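# Transfer two steel bushings from turntable into crate

## Task

Take two steel bushings off the turntable and put them in the crate, while every remaining bushing stays on the turntable. The crate must finish upright and seated within its corner guides. The result only counts if it holds without the robot supporting anything, and nothing the robot is touching at the end may settle downward by more than about a fingernail's width once released. Nothing may be dropped or knocked off the table.

## Robot and tools

Robot: a single six-joint arm ending in a two-finger parallel gripper. Joint columns, in order: waist, shoulder, elbow, forearm roll, wrist pitch, wrist roll. Stated joint ranges (rad): waist -6.283 to 6.283, shoulder -2.059 to 2.094, elbow -3.927 to 0.192, forearm roll -6.283 to 6.283, wrist pitch -1.693 to 3.142, wrist roll -6.283 to 6.283. Actual ends may differ from these by up to 0.010 rad either way.

Scene frame: origin on the table surface straight under the arm base, +z up, +x forward, +y to the left when facing along +x. The base itself may be slightly tilted. Positions are metres, orientation is a quaternion in w,x,y,z order, velocities in m/s and rad/s. The reported hand position is approximate and gets less accurate far from the base.

Gripper geometry: fingers extend along the gripper's +z axis and close along its y axis. end_effector_position is the spot between the pads when shut; fingertips extend about 19 mm past it when closed and 6 mm when fully open. While closing, the tips travel roughly 13 mm further from the arm, so keep that clearance above any surface. A flat block protrudes about 9 cm from the last joint's axis toward gripper +x and rotates with the gripper; watch it for collisions.

Tool execute_actions, argument actions: a list holding zero or one entry. Empty list: no command, just returns current state. A motion entry has rows (1 to 15 rows) and optional steps (1 to 15, default 15); each step is 1/30 s, one row per step, the final row repeating if rows run out. A wait entry has only steps (up to 300) and returns after that many steps counted from the previous result, with thinking/writing time included. Optional pictures boolean toggles camera images.

Each row is a single list of 9 numbers, each in [-1, 1]: six joint offsets, then gripper position, gripper force_limit, gripper speed. Joint numbers are offsets, not poses: scale 1.0 = 2.036 rad, measured from the joint angles in the most recent result that reported them (before any such result, or for later calls within the same reply, from the arm's angle when the action begins). They are not relative to the previous row. So all-zero joint values return the arm to those reference angles; they are not a pause. A request reaching more than 0.010 rad beyond a range end is refused and nothing is sent. A request past the true end is clipped there, with the note "joint sent to its limit", which may refer to an earlier still-running action; its absence does not prove there is more travel.

Gripper values are absolute settings. position: +1 fully open (85 mm), about -0.8 pads touching, -1 squeeze until blocked. force_limit per pad (40 mm object, slow close): about 20 N at -1, 128 N at 0, 235 N at +1; small or thin parts may get less. speed: about 20, 85, 150 mm/s at -1, 0, +1; faster closing adds up to about 5 N (speed 0) or 12 N (speed +1) grip. To grasp, command -1, keep it, and confirm object_status = 2. Status codes: 0 moving, 1 blocked while opening, 2 blocked while closing, 3 reached target or fully closed (a small part might still be held). Any new position value resets status to 0 until the fingers settle. New force_limit or speed only apply after a position change of at least 0.01 (e.g. -1 to -0.98); for a softer grip, open first. If the part shifts or slips, the fingers re-close on their own, except after a force_limit -1 grip, where status stays 2 even if the part is gone. position_measured is in counts: 3 fully open, ~78 = 60 mm, ~130 = 40 mm, ~180 = 20 mm, ~230 pads meeting.

Motion limits: joint targets move at most 3.14 rad/s with 0.16 s to accelerate, and all joints are slowed together so they arrive together. Each step's target stays within 0.623 rad of the measured angle, and if targets would place the hand over 70 mm from its measured position, all are pulled back proportionally. Large moves therefore span several calls.

Between calls the arm continues toward the last row sent until it stalls or a step is HELD. HELD marks steps where some of your row was not sent. "joint command not followed" means the clearance check altered or blocked targets; mounting blocks and posts count as arm. Fingers still in motion keep going after the target lapses.

Results also give Joint positions (rad), Joint velocities (rad/s) in column order, and Joint torques: total drive output with per-joint offset, scale and noise, nonzero even without contact.

Avoid: torque faults (load limits in N m: waist 47, shoulder 47, elbow 28.2, forearm roll 28.2, wrist pitch 18.8, wrist roll 18.8, carried weight included); one makes the arm back off, pause 10 s and drop the rest of the call. Holding loads heats motors: warning MOTOR HOT at 65 °C, brakes engage at 80 °C (OVER-TEMPERATURE FAULT) until cool. Also avoid dropping parts, slamming, hard impacts, strong pushes, tipping or shifting the crate, disturbing other bushings, and anything leaving the table. Occasional external tugs on a held part or nudges to loose objects can occur.

Tool zoom_image: camera (cam_high, cam_low, cam_wrist, each 672x504) and region [x0, y0, x1, y1] in pixels from the top-left, at most 504x504; returns an enlarged view of that camera's latest image.

Tool finished_scene: argument scene, the current scene's number. Sending a reply with no tool call ends everything.

Each tool is called as a command line: name --argument value for each argument, lists and objects as JSON in quotes; but a table of rows of numbers goes row by row, as --pt "numbers of a row", without its own name.

## Session

execute_actions --actions '[]'

Scene clock: 0.00 s of 7600.00 s.
end_effector_position=(+0.0524, +0.2763, +0.1459) position_measured=3 object_status=3 end_effector_quat_wxyz=(+0.281, +0.916, -0.267, +0.108) end_effector_velocity=(+0.000, +0.001, +0.000) end_effector_angular_velocity=(+0.001, -0.001, +0.001)
Joint positions: [ 1.804  0.711 -1.084 -0.436  1.389  0.434]
Joint velocities: [ 0.    -0.    -0.001 -0.002  0.001 -0.   ]
Joint torques (N m, as the arm reports them, + toward a larger angle): no reading
Motor temperatures (°C, as the motors report them): [29 27 33 30 30 33]

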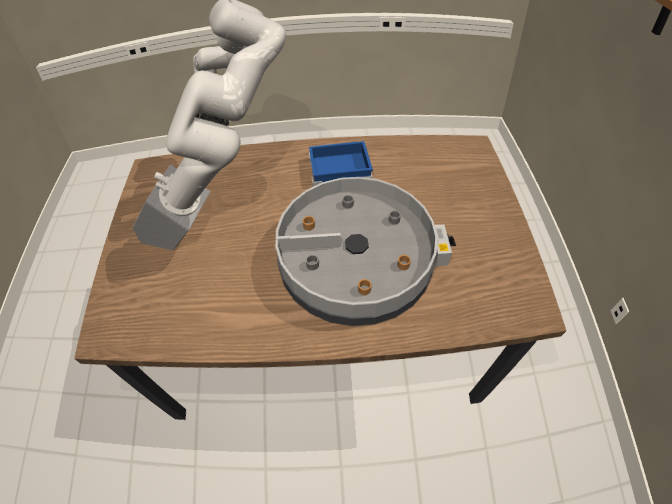

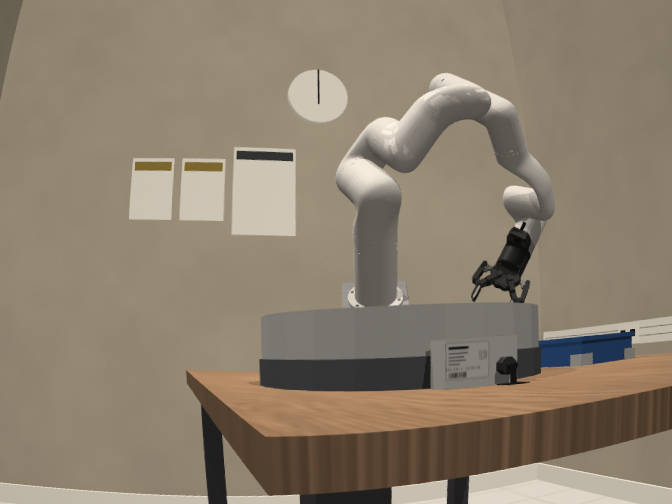

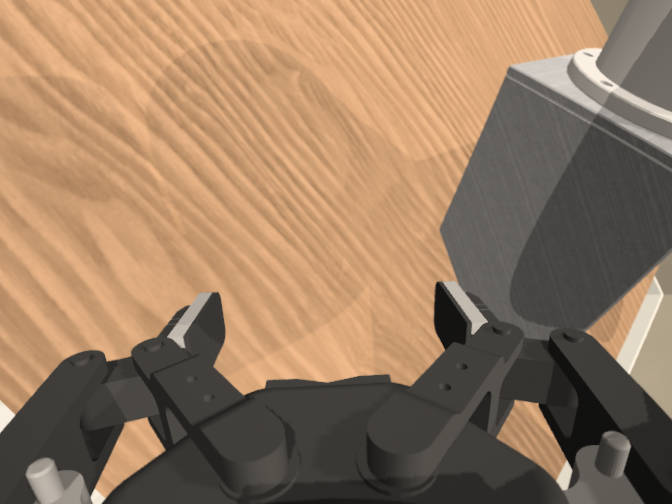

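execute_actions --actions '[{"rows":[[0,-0.3,0,0.214,0,-0.213,1,0,0]]}]' --pictures false

execute_actions --actions '[{"steps":30}]'

execute_actions --actions '[{"rows":[[-0.4,0,0,0,0,0,1,0,0]]}]' --pictures false

execute_actions --actions '[{"steps":30}]'

Scene clock: 27.83 s of 7600.00 s.
end_effector_position=(+0.0658, +0.3266, +0.2998) position_measured=3 object_status=3 end_effector_quat_wxyz=(+0.233, +0.923, -0.273, -0.136) end_effector_velocity=(+0.056, +0.068, +0.387) end_effector_angular_velocity=(+0.717, +0.984, -0.222)
Joint positions: [ 1.804  0.293 -1.085 -0.138  1.388  0.138]
Joint velocities: [-0.    -0.972  0.006  0.693  0.001 -0.688]
Joint torques (N m, as the arm reports them, + toward a larger angle): [ 18.53 -11.14 -10.54   0.59  -0.74   0.57]
Motor temperatures (°C, as the motors report them): [30 27 36 30 30 33]
Steps of this call (steps 1 to 820: nothing new was sent; steps 821 to 835: all 15 steps of this action). Readings (joint positions | what the end effector reports):
821: [1.804 0.711 -1.084 -0.435 1.389 0.433] | position_measured=3 object_status=3
822: [1.804 0.708 -1.083 -0.432 1.388 0.430] | position_measured=3 object_status=3
824: [1.804 0.671 -1.078 -0.403 1.389 0.400] | position_measured=3 object_status=3
828: [1.804 0.524 -1.087 -0.303 1.388 0.302] | position_measured=3 object_status=3
835: the state above

Scene clock: 28.83 s of 7600.00 s.
end_effector_position=(+0.0792, +0.3347, +0.3789) position_measured=3 object_status=3 end_effector_quat_wxyz=(+0.182, +0.917, -0.254, -0.249) end_effector_velocity=(+0.000, +0.001, +0.001) end_effector_angular_velocity=(+0.002, +0.000, -0.001)
Joint positions: [ 1.804  0.1   -1.084  0.     1.389 -0.   ]
Joint velocities: [ 0.    -0.    -0.001 -0.    -0.001 -0.   ]
Joint torques (N m, as the arm reports them, + toward a larger angle): [ 17.01  -8.86 -11.61   0.88  -0.91   0.38]
Motor temperatures (°C, as the motors report them): [30 27 36 30 30 33]
Steps of this call (steps 1 to 30: the robot went on to your last target). Readings (joint positions | what the end effector reports):
1: [1.804 0.260 -1.085 -0.115 1.388 0.115] | position_measured=3 object_status=3
2: [1.804 0.228 -1.085 -0.092 1.388 0.092] | position_measured=3 object_status=3
4: [1.804 0.168 -1.085 -0.049 1.388 0.049] | position_measured=3 object_status=3
8: [1.804 0.113 -1.086 -0.011 1.388 0.011] | position_measured=3 object_status=3
30: the state above
The arm was judged still, so your last target was given up. Only a new action makes it travel on or press farther. Fingers that are still opening or closing keep moving.

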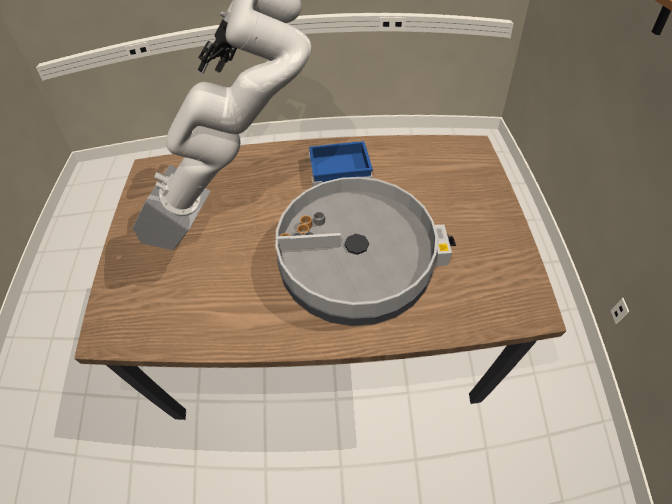

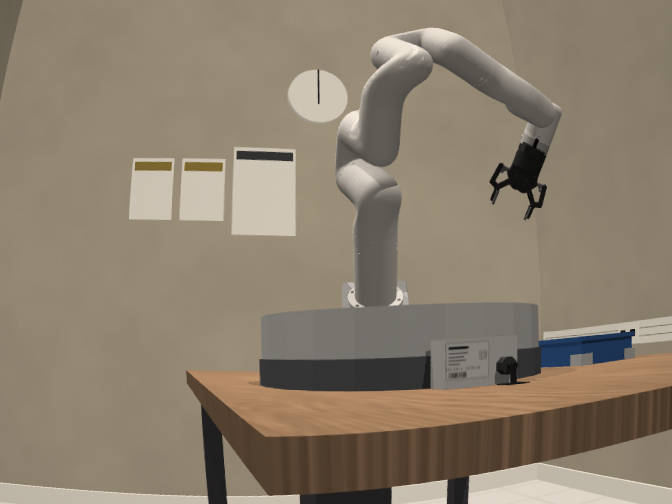

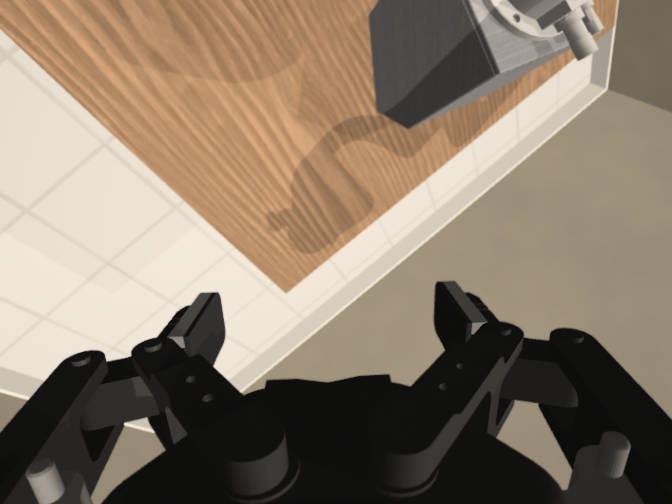

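Scene clock: 29.33 s of 7600.00 s.
end_effector_position=(+0.2024, +0.3300, +0.2806) position_measured=3 object_status=3 end_effector_quat_wxyz=(+0.264, +0.822, -0.421, -0.277) end_effector_velocity=(+0.280, -0.090, -0.243) end_effector_angular_velocity=(-0.620, +0.195, -0.785)
Joint positions: [ 1.381  0.1   -1.084 -0.     1.388 -0.   ]
Joint velocities: [-1.018  0.001 -0.     0.002  0.    -0.   ]
Joint torques (N m, as the arm reports them, + toward a larger angle): [ 18.2  -11.97  -9.42   0.98  -0.3    0.38]
Motor temperatures (°C, as the motors report them): [30 27 37 30 30 33]
Steps of this call (steps 1 to 15: all 15 steps of this action). Readings (joint positions | what the end effector reports):
1: [1.804 0.100 -1.084 0.000 1.389 -0.000] | position_measured=3 object_status=3
2: [1.801 0.100 -1.084 0.000 1.389 -0.000] | position_measured=3 object_status=3
4: [1.763 0.100 -1.084 0.001 1.388 -0.000] | position_measured=3 object_status=3
8: [1.619 0.100 -1.084 -0.000 1.388 -0.000] | position_measured=3 object_status=3
15: the state above

Scene clock: 30.33 s of 7600.00 s.
end_effector_position=(+0.2986, +0.2692, +0.1897) position_measured=3 object_status=3 end_effector_quat_wxyz=(+0.330, +0.702, -0.559, -0.292) end_effector_velocity=(+0.000, -0.001, -0.001) end_effector_angular_velocity=(-0.002, +0.001, -0.002)
Joint positions: [ 0.99   0.1   -1.084  0.     1.389 -0.   ]
Joint velocities: [-0.002 -0.     0.001  0.    -0.    -0.   ]
Joint torques (N m, as the arm reports them, + toward a larger angle): [ 18.12 -14.48  -8.03   0.9    0.2    0.32]
Motor temperatures (°C, as the motors report them): [30 27 37 30 30 33]
Steps of this call (steps 1 to 30: the robot went on to your last target). Readings (joint positions | what the end effector reports):
1: [1.347 0.100 -1.084 -0.000 1.388 -0.000] | position_measured=3 object_status=3
2: [1.313 0.100 -1.084 -0.000 1.388 -0.000] | position_measured=3 object_status=3
4: [1.245 0.100 -1.084 -0.000 1.388 -0.000] | position_measured=3 object_status=3
8: [1.109 0.100 -1.084 0.000 1.388 -0.000] | position_measured=3 object_status=3
30: the state above
The arm was judged still, so your last target was given up. Only a new action makes it travel on or press farther. Fingers that are still opening or closing keep moving.

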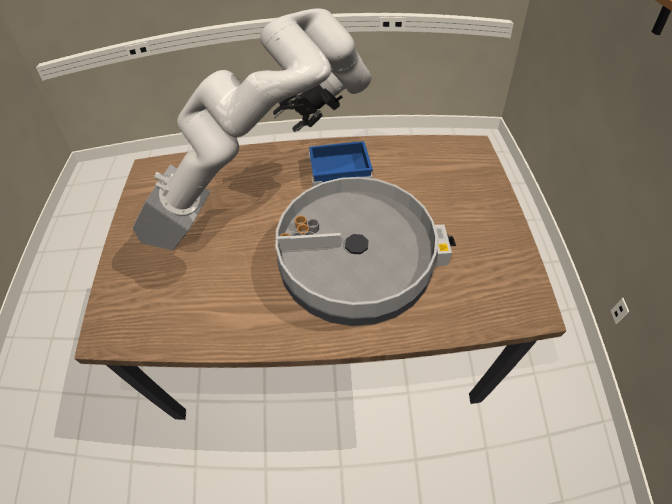

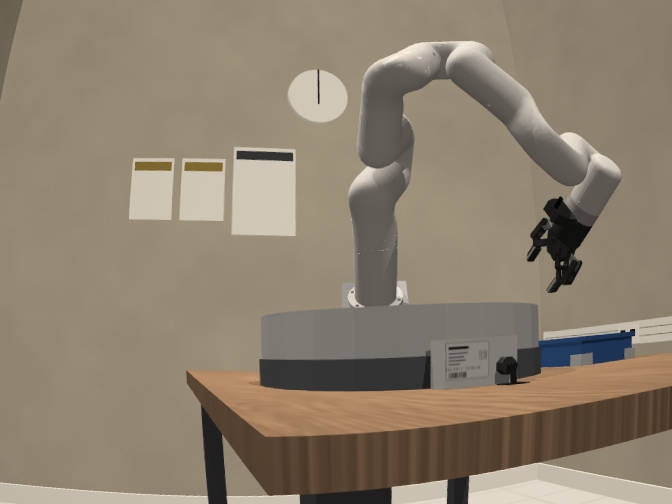

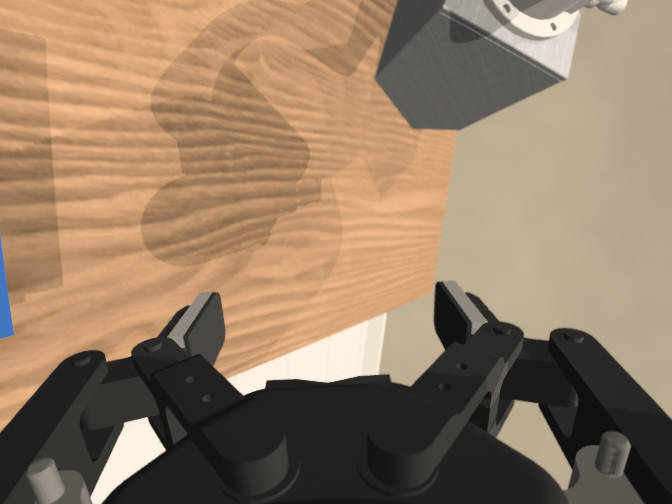

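execute_actions --actions '[{"rows":[[-0.58,-0.845,0.361,0,-0.053,0,1,0,0]]}]' --pictures false

execute_actions --actions '[{"steps":70}]'

Scene clock: 48.37 s of 7600.00 s.
end_effector_position=(+0.3147, +0.1099, +0.1651) position_measured=3 object_status=3 end_effector_quat_wxyz=(-0.344, -0.548, +0.705, +0.290) end_effector_velocity=(+0.033, -0.371, -0.013) end_effector_angular_velocity=(-0.556, -0.198, -1.097)
Joint positions: [ 0.576 -0.313 -0.712 -0.     1.332 -0.   ]
Joint velocities: [-1.146 -1.145  0.765 -0.001 -0.108 -0.   ]
Joint torques (N m, as the arm reports them, + toward a larger angle): [ 11.45 -12.78  -7.58   0.64   0.44   0.27]
Motor temperatures (°C, as the motors report them): [30 28 37 30 30 33]
Steps of this call (steps 1 to 526: nothing new was sent; steps 527 to 541: all 15 steps of this action). Readings (joint positions | what the end effector reports):
527: [0.989 0.100 -1.084 0.000 1.388 -0.000] | position_measured=3 object_status=3
528: [0.986 0.097 -1.080 0.000 1.387 -0.000] | position_measured=3 object_status=3
530: [0.949 0.059 -1.040 0.001 1.380 -0.000] | position_measured=3 object_status=3
534: [0.819 -0.071 -0.913 -0.000 1.360 -0.000] | position_measured=3 object_status=3
541: the state above

Scene clock: 50.70 s of 7600.00 s.
end_effector_position=(+0.3812, -0.1206, +0.2988) position_measured=3 object_status=3 end_effector_quat_wxyz=(-0.002, -0.236, +0.972, -0.001) end_effector_velocity=(+0.000, +0.000, +0.000) end_effector_angular_velocity=(+0.001, -0.002, -0.000)
Joint positions: [-0.191 -1.62  -0.349  0.     1.281 -0.   ]
Joint velocities: [ 0.    -0.001 -0.     0.001 -0.     0.   ]
Joint torques (N m, as the arm reports them, + toward a larger angle): [  4.57  -0.28 -14.64  -0.21  -1.33   0.31]
Motor temperatures (°C, as the motors report them): [30 28 37 30 30 33]
Steps of this call (steps 1 to 45: the robot went on to your last target; steps 46 to 70: nothing new was sent). Readings (joint positions | what the end effector reports):
1: [0.537 -0.351 -0.687 -0.000 1.329 -0.000] | position_measured=3 object_status=3
2: [0.498 -0.391 -0.663 -0.000 1.325 -0.000] | position_measured=3 object_status=3
4: [0.416 -0.473 -0.619 -0.000 1.319 -0.000] | position_measured=3 object_status=3
8: [0.251 -0.646 -0.544 -0.000 1.308 -0.000] | position_measured=3 object_status=3
70: the state above
The arm was judged still, so your last target was given up. Only a new action makes it travel on or press farther. Fingers that are still opening or closing keep moving.

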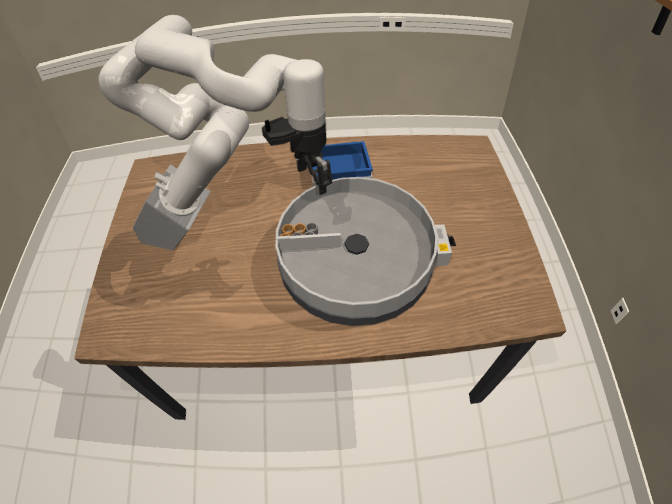

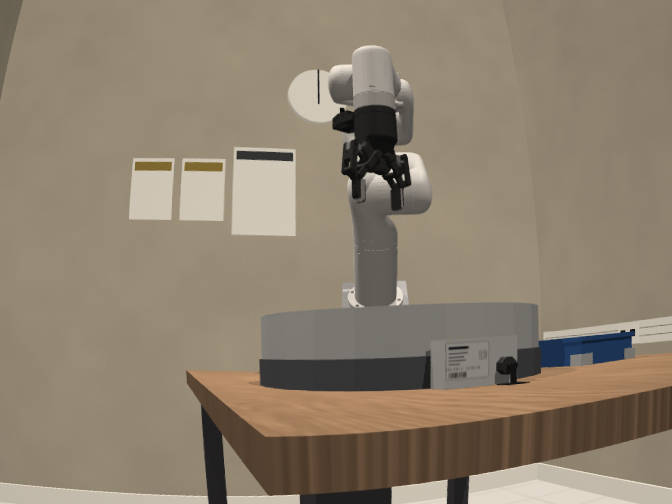

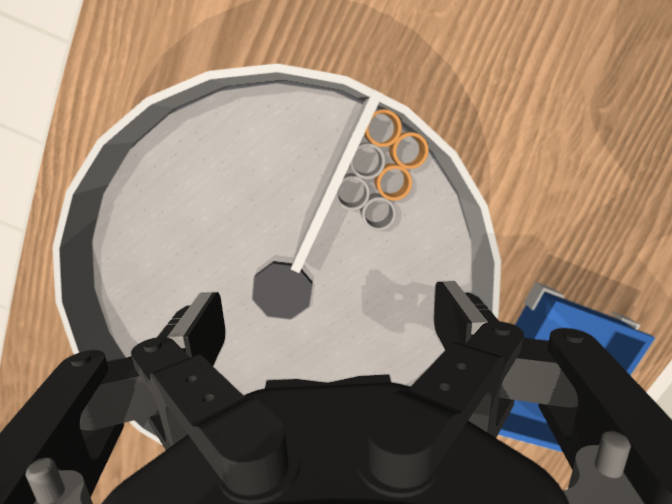

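execute_actions --actions '[{"rows":[[0,0.0187,0.181,0,-0.201,-0.11,0.2,-0.6,0]]}]' --pictures false

execute_actions --actions '[{"steps":20}]'

Scene clock: 72.03 s of 7600.00 s.
end_effector_position=(+0.3541, -0.1127, +0.1744) position_measured=94 object_status=0 end_effector_quat_wxyz=(-0.003, -0.338, +0.941, -0.001) end_effector_velocity=(+0.001, -0.001, -0.040) end_effector_angular_velocity=(-0.027, -0.083, +0.126)
Joint positions: [-0.191 -1.583  0.004  0.     0.893 -0.213]
Joint velocities: [-0.     0.01   0.142 -0.002 -0.24  -0.124]
Joint torques (N m, as the arm reports them, + toward a larger angle): [  4.63   0.08 -15.6   -0.18  -1.4    0.57]
Motor temperatures (°C, as the motors report them): [29 27 42 30 30 33]
Steps of this call (steps 1 to 625: nothing new was sent; steps 626 to 640: all 15 steps of this action). Readings (joint positions | what the end effector reports):
626: [-0.191 -1.620 -0.349 0.000 1.280 -0.000] | position_measured=3 object_status=0
627: [-0.191 -1.620 -0.346 0.000 1.276 -0.003] | position_measured=4 object_status=0
629: [-0.191 -1.617 -0.313 0.000 1.232 -0.026] | position_measured=13 object_status=0
633: [-0.191 -1.601 -0.163 0.000 1.077 -0.112] | position_measured=42 object_status=0
640: the state above

Scene clock: 72.70 s of 7600.00 s.
end_effector_position=(+0.3531, -0.1124, +0.1699) position_measured=104 object_status=3 end_effector_quat_wxyz=(-0.001, -0.343, +0.939, -0.002) end_effector_velocity=(-0.000, +0.000, -0.000) end_effector_angular_velocity=(+0.000, +0.000, +0.000)
Joint positions: [-0.191 -1.582  0.019  0.     0.871 -0.224]
Joint velocities: [ 0.  0.  0.  0. -0. -0.]
Joint torques (N m, as the arm reports them, + toward a larger angle): [  4.55   0.7  -13.39  -0.14  -1.32   0.31]
Motor temperatures (°C, as the motors report them): [29 27 42 30 30 33]
Steps of this call (steps 1 to 20: the robot went on to your last target). Readings (joint positions | what the end effector reports):
1: [-0.191 -1.583 0.008 0.000 0.886 -0.216] | position_measured=99 object_status=0
2: [-0.191 -1.583 0.010 0.000 0.881 -0.219] | position_measured=101 object_status=0
4: [-0.191 -1.583 0.014 0.000 0.876 -0.221] | position_measured=103 object_status=0
8: [-0.191 -1.582 0.017 0.000 0.872 -0.223] | position_measured=104 object_status=0
20: the state above

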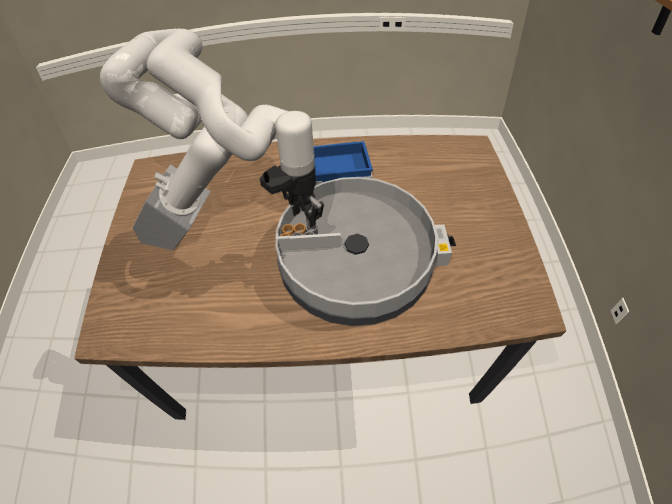

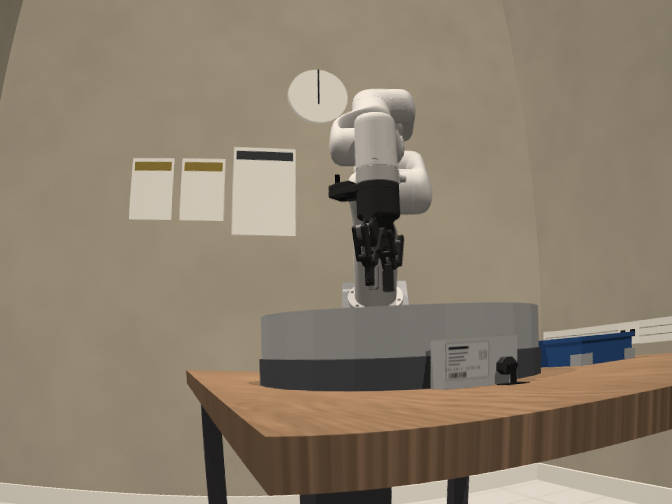

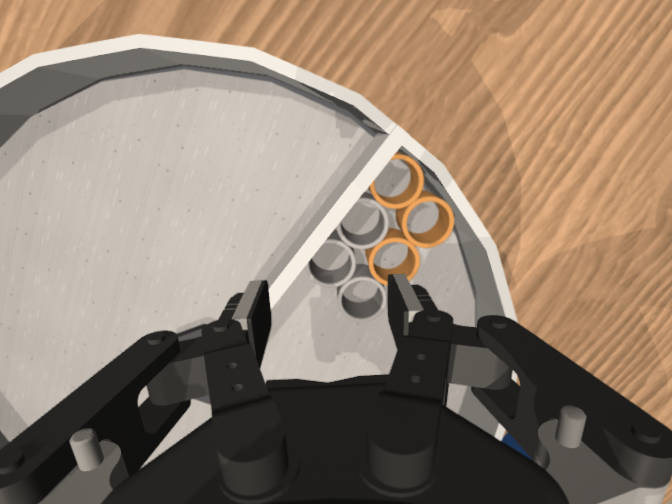

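execute_actions --actions '[{"rows":[[0.0766,0.1577,0.017,-0.099,-0.167,0.145,0,-0.6,0]]}]' --pictures false

execute_actions --actions '[{"steps":15}]'

Scene clock: 93.00 s of 7600.00 s.
end_effector_position=(+0.3633, -0.0795, +0.1208) position_measured=128 object_status=0 end_effector_quat_wxyz=(-0.003, -0.343, +0.939, -0.003) end_effector_velocity=(+0.008, +0.010, -0.006) end_effector_angular_velocity=(+0.005, -0.026, -0.001)
Joint positions: [-0.038 -1.268  0.053 -0.197  0.539  0.065]
Joint velocities: [ 0.029  0.058  0.002 -0.044 -0.08   0.067]
Joint torques (N m, as the arm reports them, + toward a larger angle): [  4.66  -2.33 -10.63  -0.29  -1.21   0.17]
Motor temperatures (°C, as the motors report them): [29 27 42 30 31 33]
Steps of this call (steps 1 to 15: the robot went on to your last target; steps 16 to 594: nothing new was sent; steps 595 to 609: all 15 steps of this action). Readings (joint positions | what the end effector reports):
595: [-0.191 -1.582 0.020 -0.000 0.871 -0.224] | position_measured=104 object_status=0
596: [-0.189 -1.579 0.020 -0.002 0.867 -0.220] | position_measured=105 object_status=0
598: [-0.170 -1.541 0.023 -0.028 0.824 -0.183] | position_measured=114 object_status=0
602: [-0.079 -1.353 0.045 -0.143 0.631 -0.015] | position_measured=127 object_status=0
609: the state above

Scene clock: 93.50 s of 7600.00 s.
end_effector_position=(+0.3632, -0.0782, +0.1197) position_measured=128 object_status=3 end_effector_quat_wxyz=(-0.002, -0.343, +0.939, -0.003) end_effector_velocity=(+0.000, +0.000, -0.000) end_effector_angular_velocity=(+0.001, +0.000, -0.001)
Joint positions: [-0.035 -1.261  0.054 -0.201  0.532  0.071]
Joint velocities: [ 0.001  0.002 -0.     0.001 -0.001  0.   ]
Joint torques (N m, as the arm reports them, + toward a larger angle): [  4.56  -1.5  -10.69  -0.21  -1.4    0.21]
Motor temperatures (°C, as the motors report them): [29 27 42 30 31 33]
Steps of this call (steps 1 to 15: the robot went on to your last target). Readings (joint positions | what the end effector reports):
1: [-0.037 -1.266 0.053 -0.198 0.536 0.067] | position_measured=128 object_status=3
2: [-0.037 -1.265 0.053 -0.199 0.535 0.068] | position_measured=128 object_status=3
4: [-0.036 -1.263 0.054 -0.200 0.533 0.070] | position_measured=128 object_status=3
8: [-0.035 -1.262 0.054 -0.201 0.532 0.071] | position_measured=128 object_status=3
15: the state above
The arm was judged still, so your last target was given up. Only a new action makes it travel on or press farther. Fingers that are still opening or closing keep moving.

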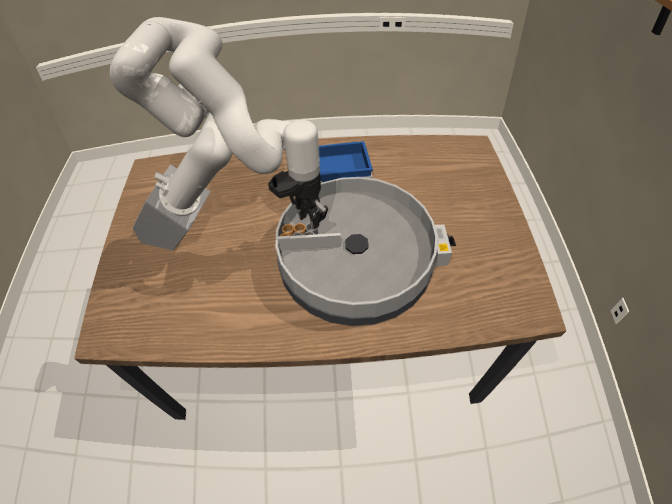

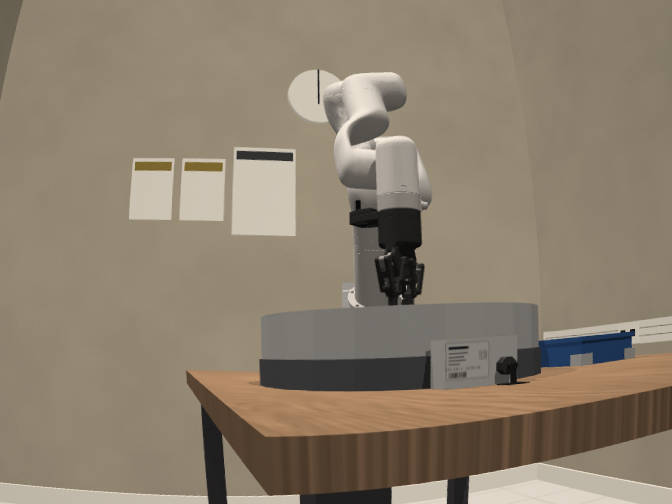

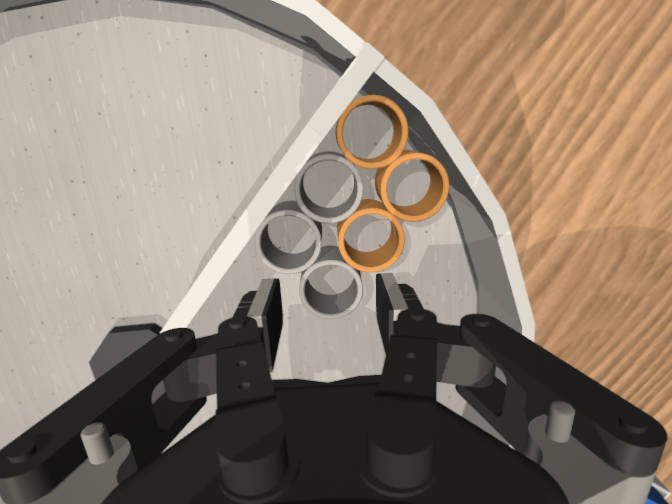

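execute_actions --actions '[{"rows":[[-0.0128,0.122,-0.011,-0.037,-0.1105,0.035,0,-0.6,0]]}]' --pictures false

execute_actions --actions '[{"steps":10}]'

Scene clock: 103.70 s of 7600.00 s.
end_effector_position=(+0.3732, -0.0743, +0.0945) position_measured=128 object_status=3 end_effector_quat_wxyz=(+0.004, -0.343, +0.939, -0.004) end_effector_velocity=(+0.004, +0.001, -0.003) end_effector_angular_velocity=(+0.002, -0.013, -0.002)
Joint positions: [-0.059 -1.019  0.026 -0.275  0.307  0.141]
Joint velocities: [-0.005  0.037 -0.003 -0.013 -0.047  0.013]
Joint torques (N m, as the arm reports them, + toward a larger angle): [ 1.26  1.99  0.48 -0.48  1.32 -0.09]
Motor temperatures (°C, as the motors report them): [29 27 41 30 31 33]
Steps of this call (steps 1 to 291: nothing new was sent; steps 292 to 306: all 15 steps of this action). Readings (joint positions | what the end effector reports):
292: [-0.035 -1.261 0.054 -0.201 0.531 0.071] | position_measured=128 object_status=3
293: [-0.035 -1.257 0.054 -0.203 0.527 0.073] | position_measured=128 object_status=3
295: [-0.039 -1.217 0.049 -0.216 0.488 0.085] | position_measured=128 object_status=3
299: [-0.055 -1.065 0.037 -0.260 0.357 0.126] | position_measured=128 object_status=3
306: the state above

Scene clock: 104.03 s of 7600.00 s.
end_effector_position=(+0.3729, -0.0742, +0.0938) position_measured=128 object_status=3 end_effector_quat_wxyz=(+0.003, -0.343, +0.939, -0.004) end_effector_velocity=(+0.001, -0.001, -0.000) end_effector_angular_velocity=(-0.000, +0.002, -0.001)
Joint positions: [-0.06  -1.015  0.026 -0.276  0.304  0.143]
Joint velocities: [-0.002  0.009 -0.006 -0.    -0.001 -0.   ]
Joint torques (N m, as the arm reports them, + toward a larger angle): [-1.01  4.8   5.46 -0.72  3.36 -0.16]
Motor temperatures (°C, as the motors report them): [29 27 41 30 31 33]
Steps of this call (steps 1 to 10: the robot went on to your last target). Readings (joint positions | what the end effector reports):
1: [-0.060 -1.018 0.026 -0.276 0.305 0.142] | position_measured=128 object_status=3
2: [-0.060 -1.018 0.026 -0.276 0.305 0.142] | position_measured=128 object_status=3
4: [-0.060 -1.017 0.026 -0.276 0.304 0.142] | position_measured=128 object_status=3
8: [-0.060 -1.015 0.026 -0.276 0.304 0.143] | position_measured=128 object_status=3
10: the state above

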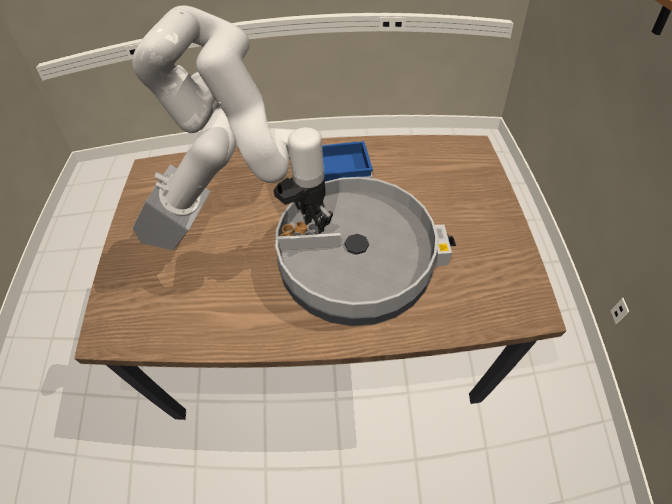

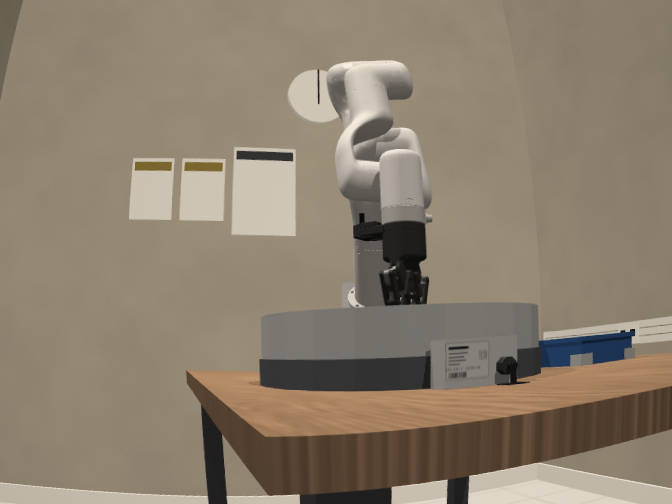

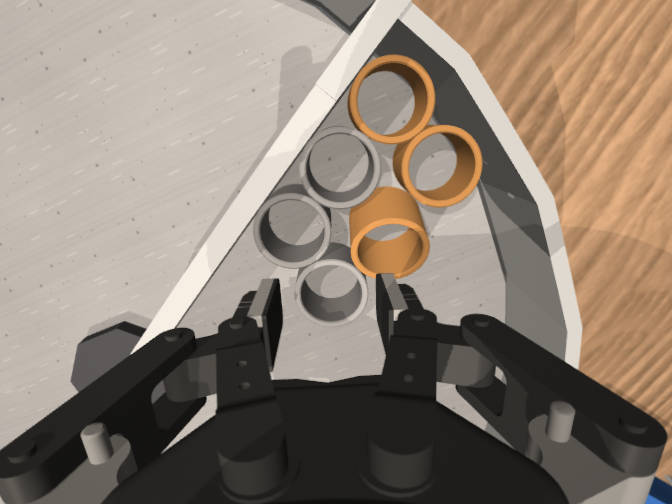

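execute_actions --actions '[{"rows":[[0.01,-0.04,-0.005,0.012,0.045,-0.01,0,-0.6,0]]}]'

Scene clock: 108.70 s of 7600.00 s.
end_effector_position=(+0.3758, -0.0754, +0.1062) position_measured=128 object_status=3 end_effector_quat_wxyz=(+0.002, -0.345, +0.939, -0.004) end_effector_velocity=(+0.009, -0.000, +0.006) end_effector_angular_velocity=(+0.000, -0.023, +0.001)
Joint positions: [-0.041 -1.094  0.017 -0.252  0.395  0.122]
Joint velocities: [ 0.006 -0.014 -0.01   0.003  0.002 -0.002]
Joint torques (N m, as the arm reports them, + toward a larger angle): [ 4.68 -2.83 -9.22 -0.09 -1.33  0.27]
Motor temperatures (°C, as the motors report them): [29 27 40 30 31 34]
Steps of this call (steps 1 to 15: the robot went on to your last target; steps 16 to 125: nothing new was sent; steps 126 to 140: all 15 steps of this action). Readings (joint positions | what the end effector reports):
126: [-0.061 -1.013 0.025 -0.277 0.303 0.142] | position_measured=128 object_status=3
127: [-0.060 -1.016 0.024 -0.276 0.307 0.141] | position_measured=128 object_status=3
129: [-0.054 -1.043 0.030 -0.267 0.346 0.133] | position_measured=128 object_status=3
133: [-0.044 -1.083 0.025 -0.256 0.389 0.124] | position_measured=128 object_status=3
140: the state above

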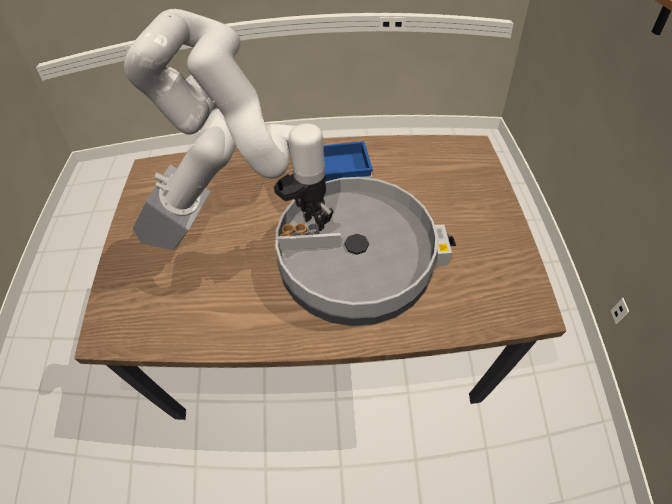

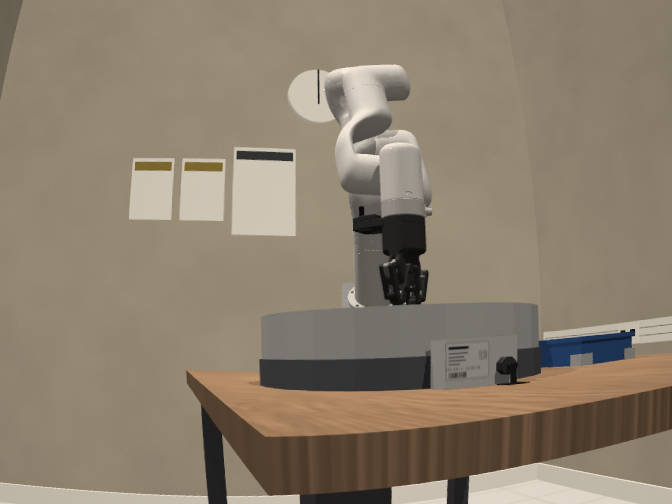

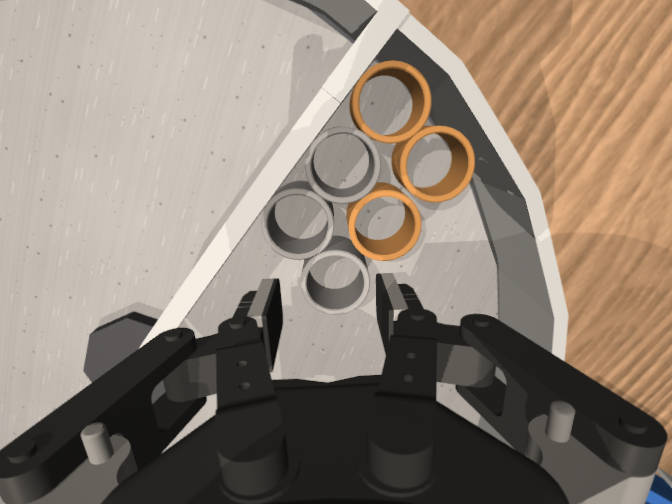

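execute_actions --actions '[{"rows":[[-0.004,0.03,-0.004,-0.03,-0.025,0.028,0,-0.6,0],[-0.004,0.03,-0.004,-0.03,-0.025,0.028,0,-0.6,0],[-0.004,0.03,-0.004,-0.03,-0.025,0.028,0,-0.6,0],[-0.004,0.03,-0.004,-0.03,-0.025,0.028,0,-0.6,0],[-0.01,0.06,-0.007,-0.04,-0.05,0.036,0,-0.6,0],[-0.01,0.06,-0.007,-0.04,-0.05,0.036,0,-0.6,0],[-0.01,0.06,-0.007,-0.04,-0.05,0.036,0,-0.6,0],[-0.015,0.09,-0.01,-0.05,-0.076,0.044,0,-0.6,0],[-0.015,0.09,-0.01,-0.05,-0.076,0.044,0,-0.6,0],[-0.015,0.09,-0.01,-0.05,-0.076,0.044,0,-0.6,0],[-0.0196,0.116,-0.0133,-0.0595,-0.099,0.052,0,-0.6,0]]}]' --pictures false

execute_actions --actions '[{"steps":12}]'

Scene clock: 136.37 s of 7600.00 s.
end_effector_position=(+0.3981, -0.0792, +0.1042) position_measured=128 object_status=3 end_effector_quat_wxyz=(+0.024, -0.343, +0.939, -0.025) end_effector_velocity=(+0.000, -0.000, +0.000) end_effector_angular_velocity=(+0.000, -0.001, -0.001)
Joint positions: [-0.062 -1.007 -0.013 -0.345  0.28   0.203]
Joint velocities: [ 0.    -0.001 -0.     0.001  0.    -0.   ]
Joint torques (N m, as the arm reports them, + toward a larger angle): [ 4.9  -4.42 -8.76 -0.09 -1.4   0.32]
Motor temperatures (°C, as the motors report them): [29 27 39 30 31 34]
TORQUE FAULT: the external load on joint 2 (shoulder) reached its load limit, and the arm stopped for 10 seconds. The arm's remaining commands of this call were not run. Joint 2 (shoulder) moved back by up to 3 degrees. The arm holds there, with its grip as last carried out, and accepts commands again: back off and push less far. The arm stops again, at the same cost, whenever a joint's load reaches its limit.
The stop began at step 530 of this call (marked STOPPED below). From that step on the arm followed nothing that you had sent. 3 steps, steps kept back included, did not run and will not run. Nothing is kept back now, and the robot has no last target.
Steps of this call (steps 1 to 15: the robot went on to your last target; steps 16 to 517: nothing new was sent; steps 518 to 529: the first 12 steps of this action; steps 530 to 830: the stop). Readings (joint positions | what the end effector reports):
518: [-0.040 -1.096 0.015 -0.252 0.395 0.122] | position_measured=128 object_status=3
519: [-0.040 -1.093 0.015 -0.256 0.391 0.126] | position_measured=128 object_status=3
521: [-0.044 -1.067 0.012 -0.281 0.371 0.150] | position_measured=128 object_status=3
525: [-0.054 -1.010 0.007 -0.317 0.325 0.181] | position_measured=128 object_status=3
530: [-0.060 -0.960 -0.016 -0.345 0.290 0.202] | position_measured=127 object_status=3 STOPPED
830: the state above

Scene clock: 136.40 s of 7600.00 s.
end_effector_position=(+0.3981, -0.0792, +0.1042) position_measured=128 object_status=3 end_effector_quat_wxyz=(+0.024, -0.343, +0.939, -0.025) end_effector_velocity=(+0.001, -0.000, +0.000) end_effector_angular_velocity=(-0.000, -0.001, +0.001)
Joint positions: [-0.062 -1.007 -0.013 -0.345  0.28   0.203]
Joint velocities: [ 0.     0.    -0.001 -0.001 -0.     0.   ]
Joint torques (N m, as the arm reports them, + toward a larger angle): [ 4.95 -4.29 -8.72  0.03 -1.41  0.38]
Motor temperatures (°C, as the motors report them): [29 27 39 30 31 34]
A stop began in an earlier call of the same reply, so what this call sent did not run. Send another action.
Steps of this call (step 1: nothing new was sent). Readings (joint positions | what the end effector reports):
1: the state above

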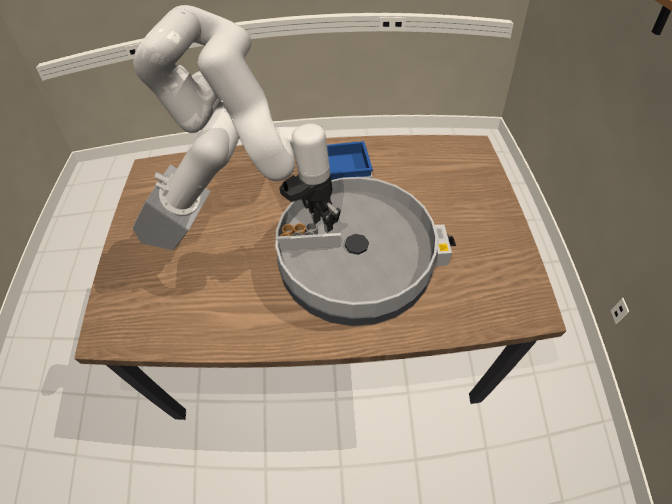

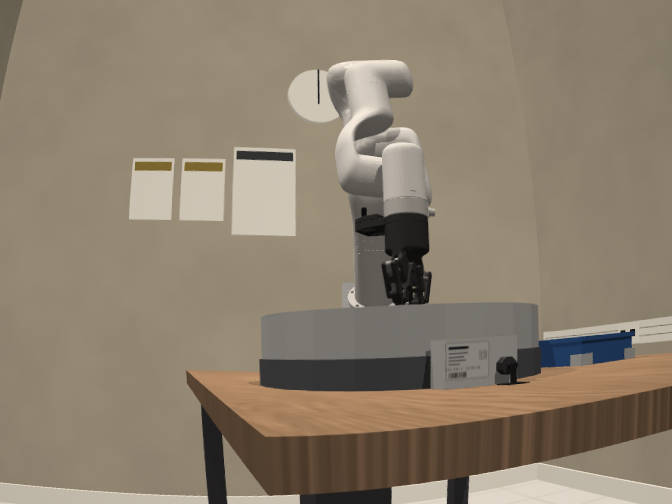

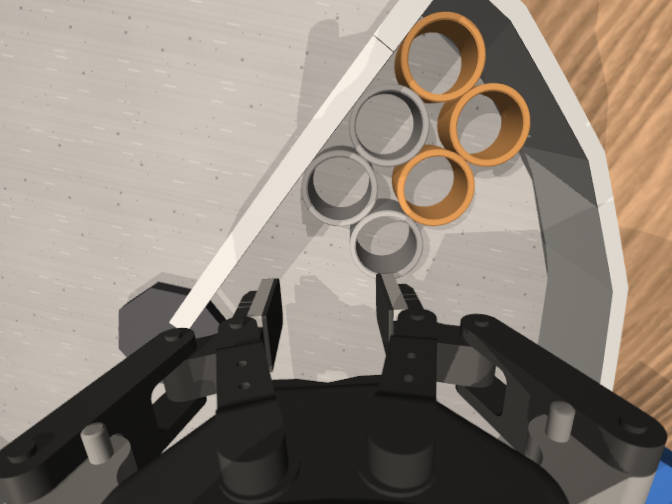

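execute_actions --actions '[{"rows":[[0.145,0.11,-0.158,-0.159,0.3,0.251,0,-0.6,0]]}]' --pictures false

execute_actions --actions '[{"steps":15}]'

Scene clock: 159.33 s of 7600.00 s.
end_effector_position=(+0.3930, -0.0760, +0.1181) position_measured=128 object_status=3 end_effector_quat_wxyz=(-0.158, -0.327, +0.929, -0.074) end_effector_velocity=(-0.006, -0.021, +0.013) end_effector_angular_velocity=(-0.198, +0.098, -0.030)
Joint positions: [ 0.222 -0.791 -0.323 -0.656  0.866  0.693]
Joint velocities: [ 0.114  0.089 -0.11  -0.134  0.274  0.225]
Joint torques (N m, as the arm reports them, + toward a larger angle): [ 4.42 -8.45 -8.64  0.12 -0.75  0.43]
Motor temperatures (°C, as the motors report them): [29 27 38 30 31 33]
Steps of this call (steps 1 to 673: nothing new was sent; steps 674 to 688: all 15 steps of this action). Readings (joint positions | what the end effector reports):
674: [-0.062 -1.006 -0.013 -0.345 0.280 0.203] | position_measured=128 object_status=3
675: [-0.060 -1.005 -0.015 -0.347 0.285 0.207] | position_measured=128 object_status=3
677: [-0.040 -0.990 -0.036 -0.370 0.328 0.242] | position_measured=128 object_status=3
681: [0.088 -0.893 -0.176 -0.510 0.591 0.462] | position_measured=128 object_status=3
688: the state above

Scene clock: 159.83 s of 7600.00 s.
end_effector_position=(+0.3936, -0.0779, +0.1197) position_measured=128 object_status=3 end_effector_quat_wxyz=(-0.164, -0.324, +0.928, -0.081) end_effector_velocity=(+0.001, +0.000, +0.000) end_effector_angular_velocity=(-0.001, -0.001, +0.000)
Joint positions: [ 0.233 -0.783 -0.335 -0.669  0.891  0.713]
Joint velocities: [ 0.002  0.001 -0.003 -0.001  0.002  0.001]
Joint torques (N m, as the arm reports them, + toward a larger angle): [ 5.92 -7.75 -8.91 -0.08 -0.6   0.33]
Motor temperatures (°C, as the motors report them): [29 27 38 30 31 33]
Steps of this call (steps 1 to 15: the robot went on to your last target). Readings (joint positions | what the end effector reports):
1: [0.226 -0.788 -0.326 -0.660 0.874 0.699] | position_measured=128 object_status=3
2: [0.228 -0.787 -0.328 -0.662 0.879 0.704] | position_measured=128 object_status=3
4: [0.230 -0.785 -0.331 -0.665 0.885 0.709] | position_measured=128 object_status=3
8: [0.232 -0.783 -0.334 -0.668 0.889 0.712] | position_measured=128 object_status=3
15: the state above

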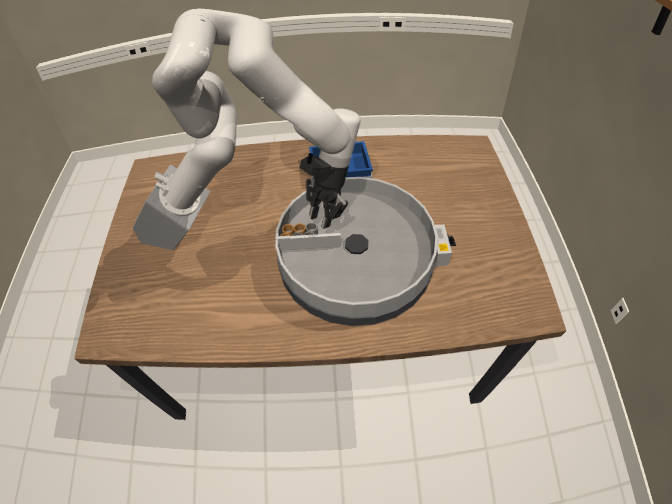

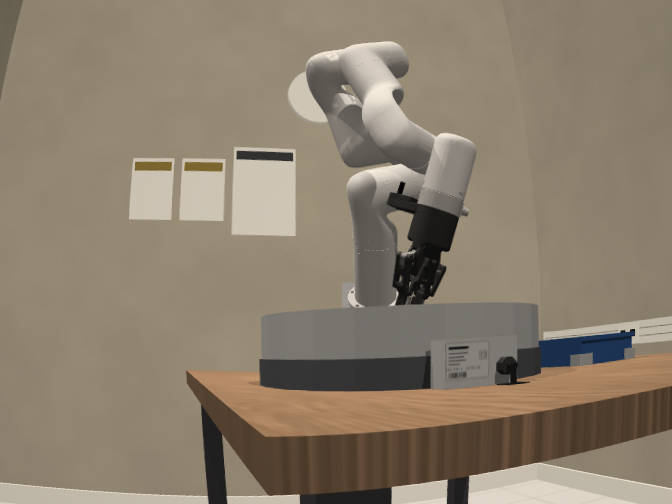

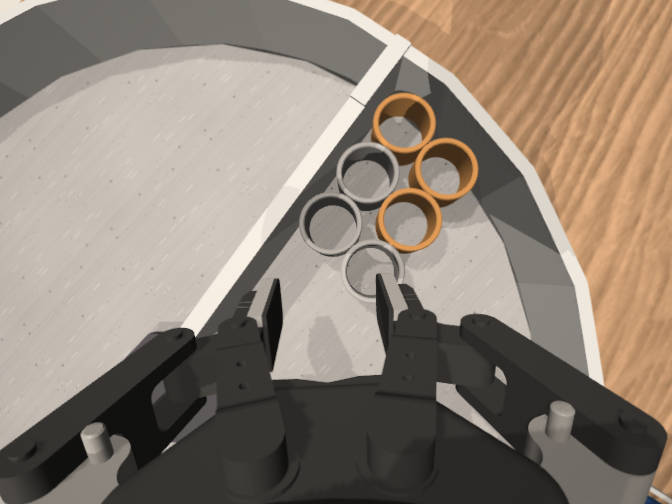

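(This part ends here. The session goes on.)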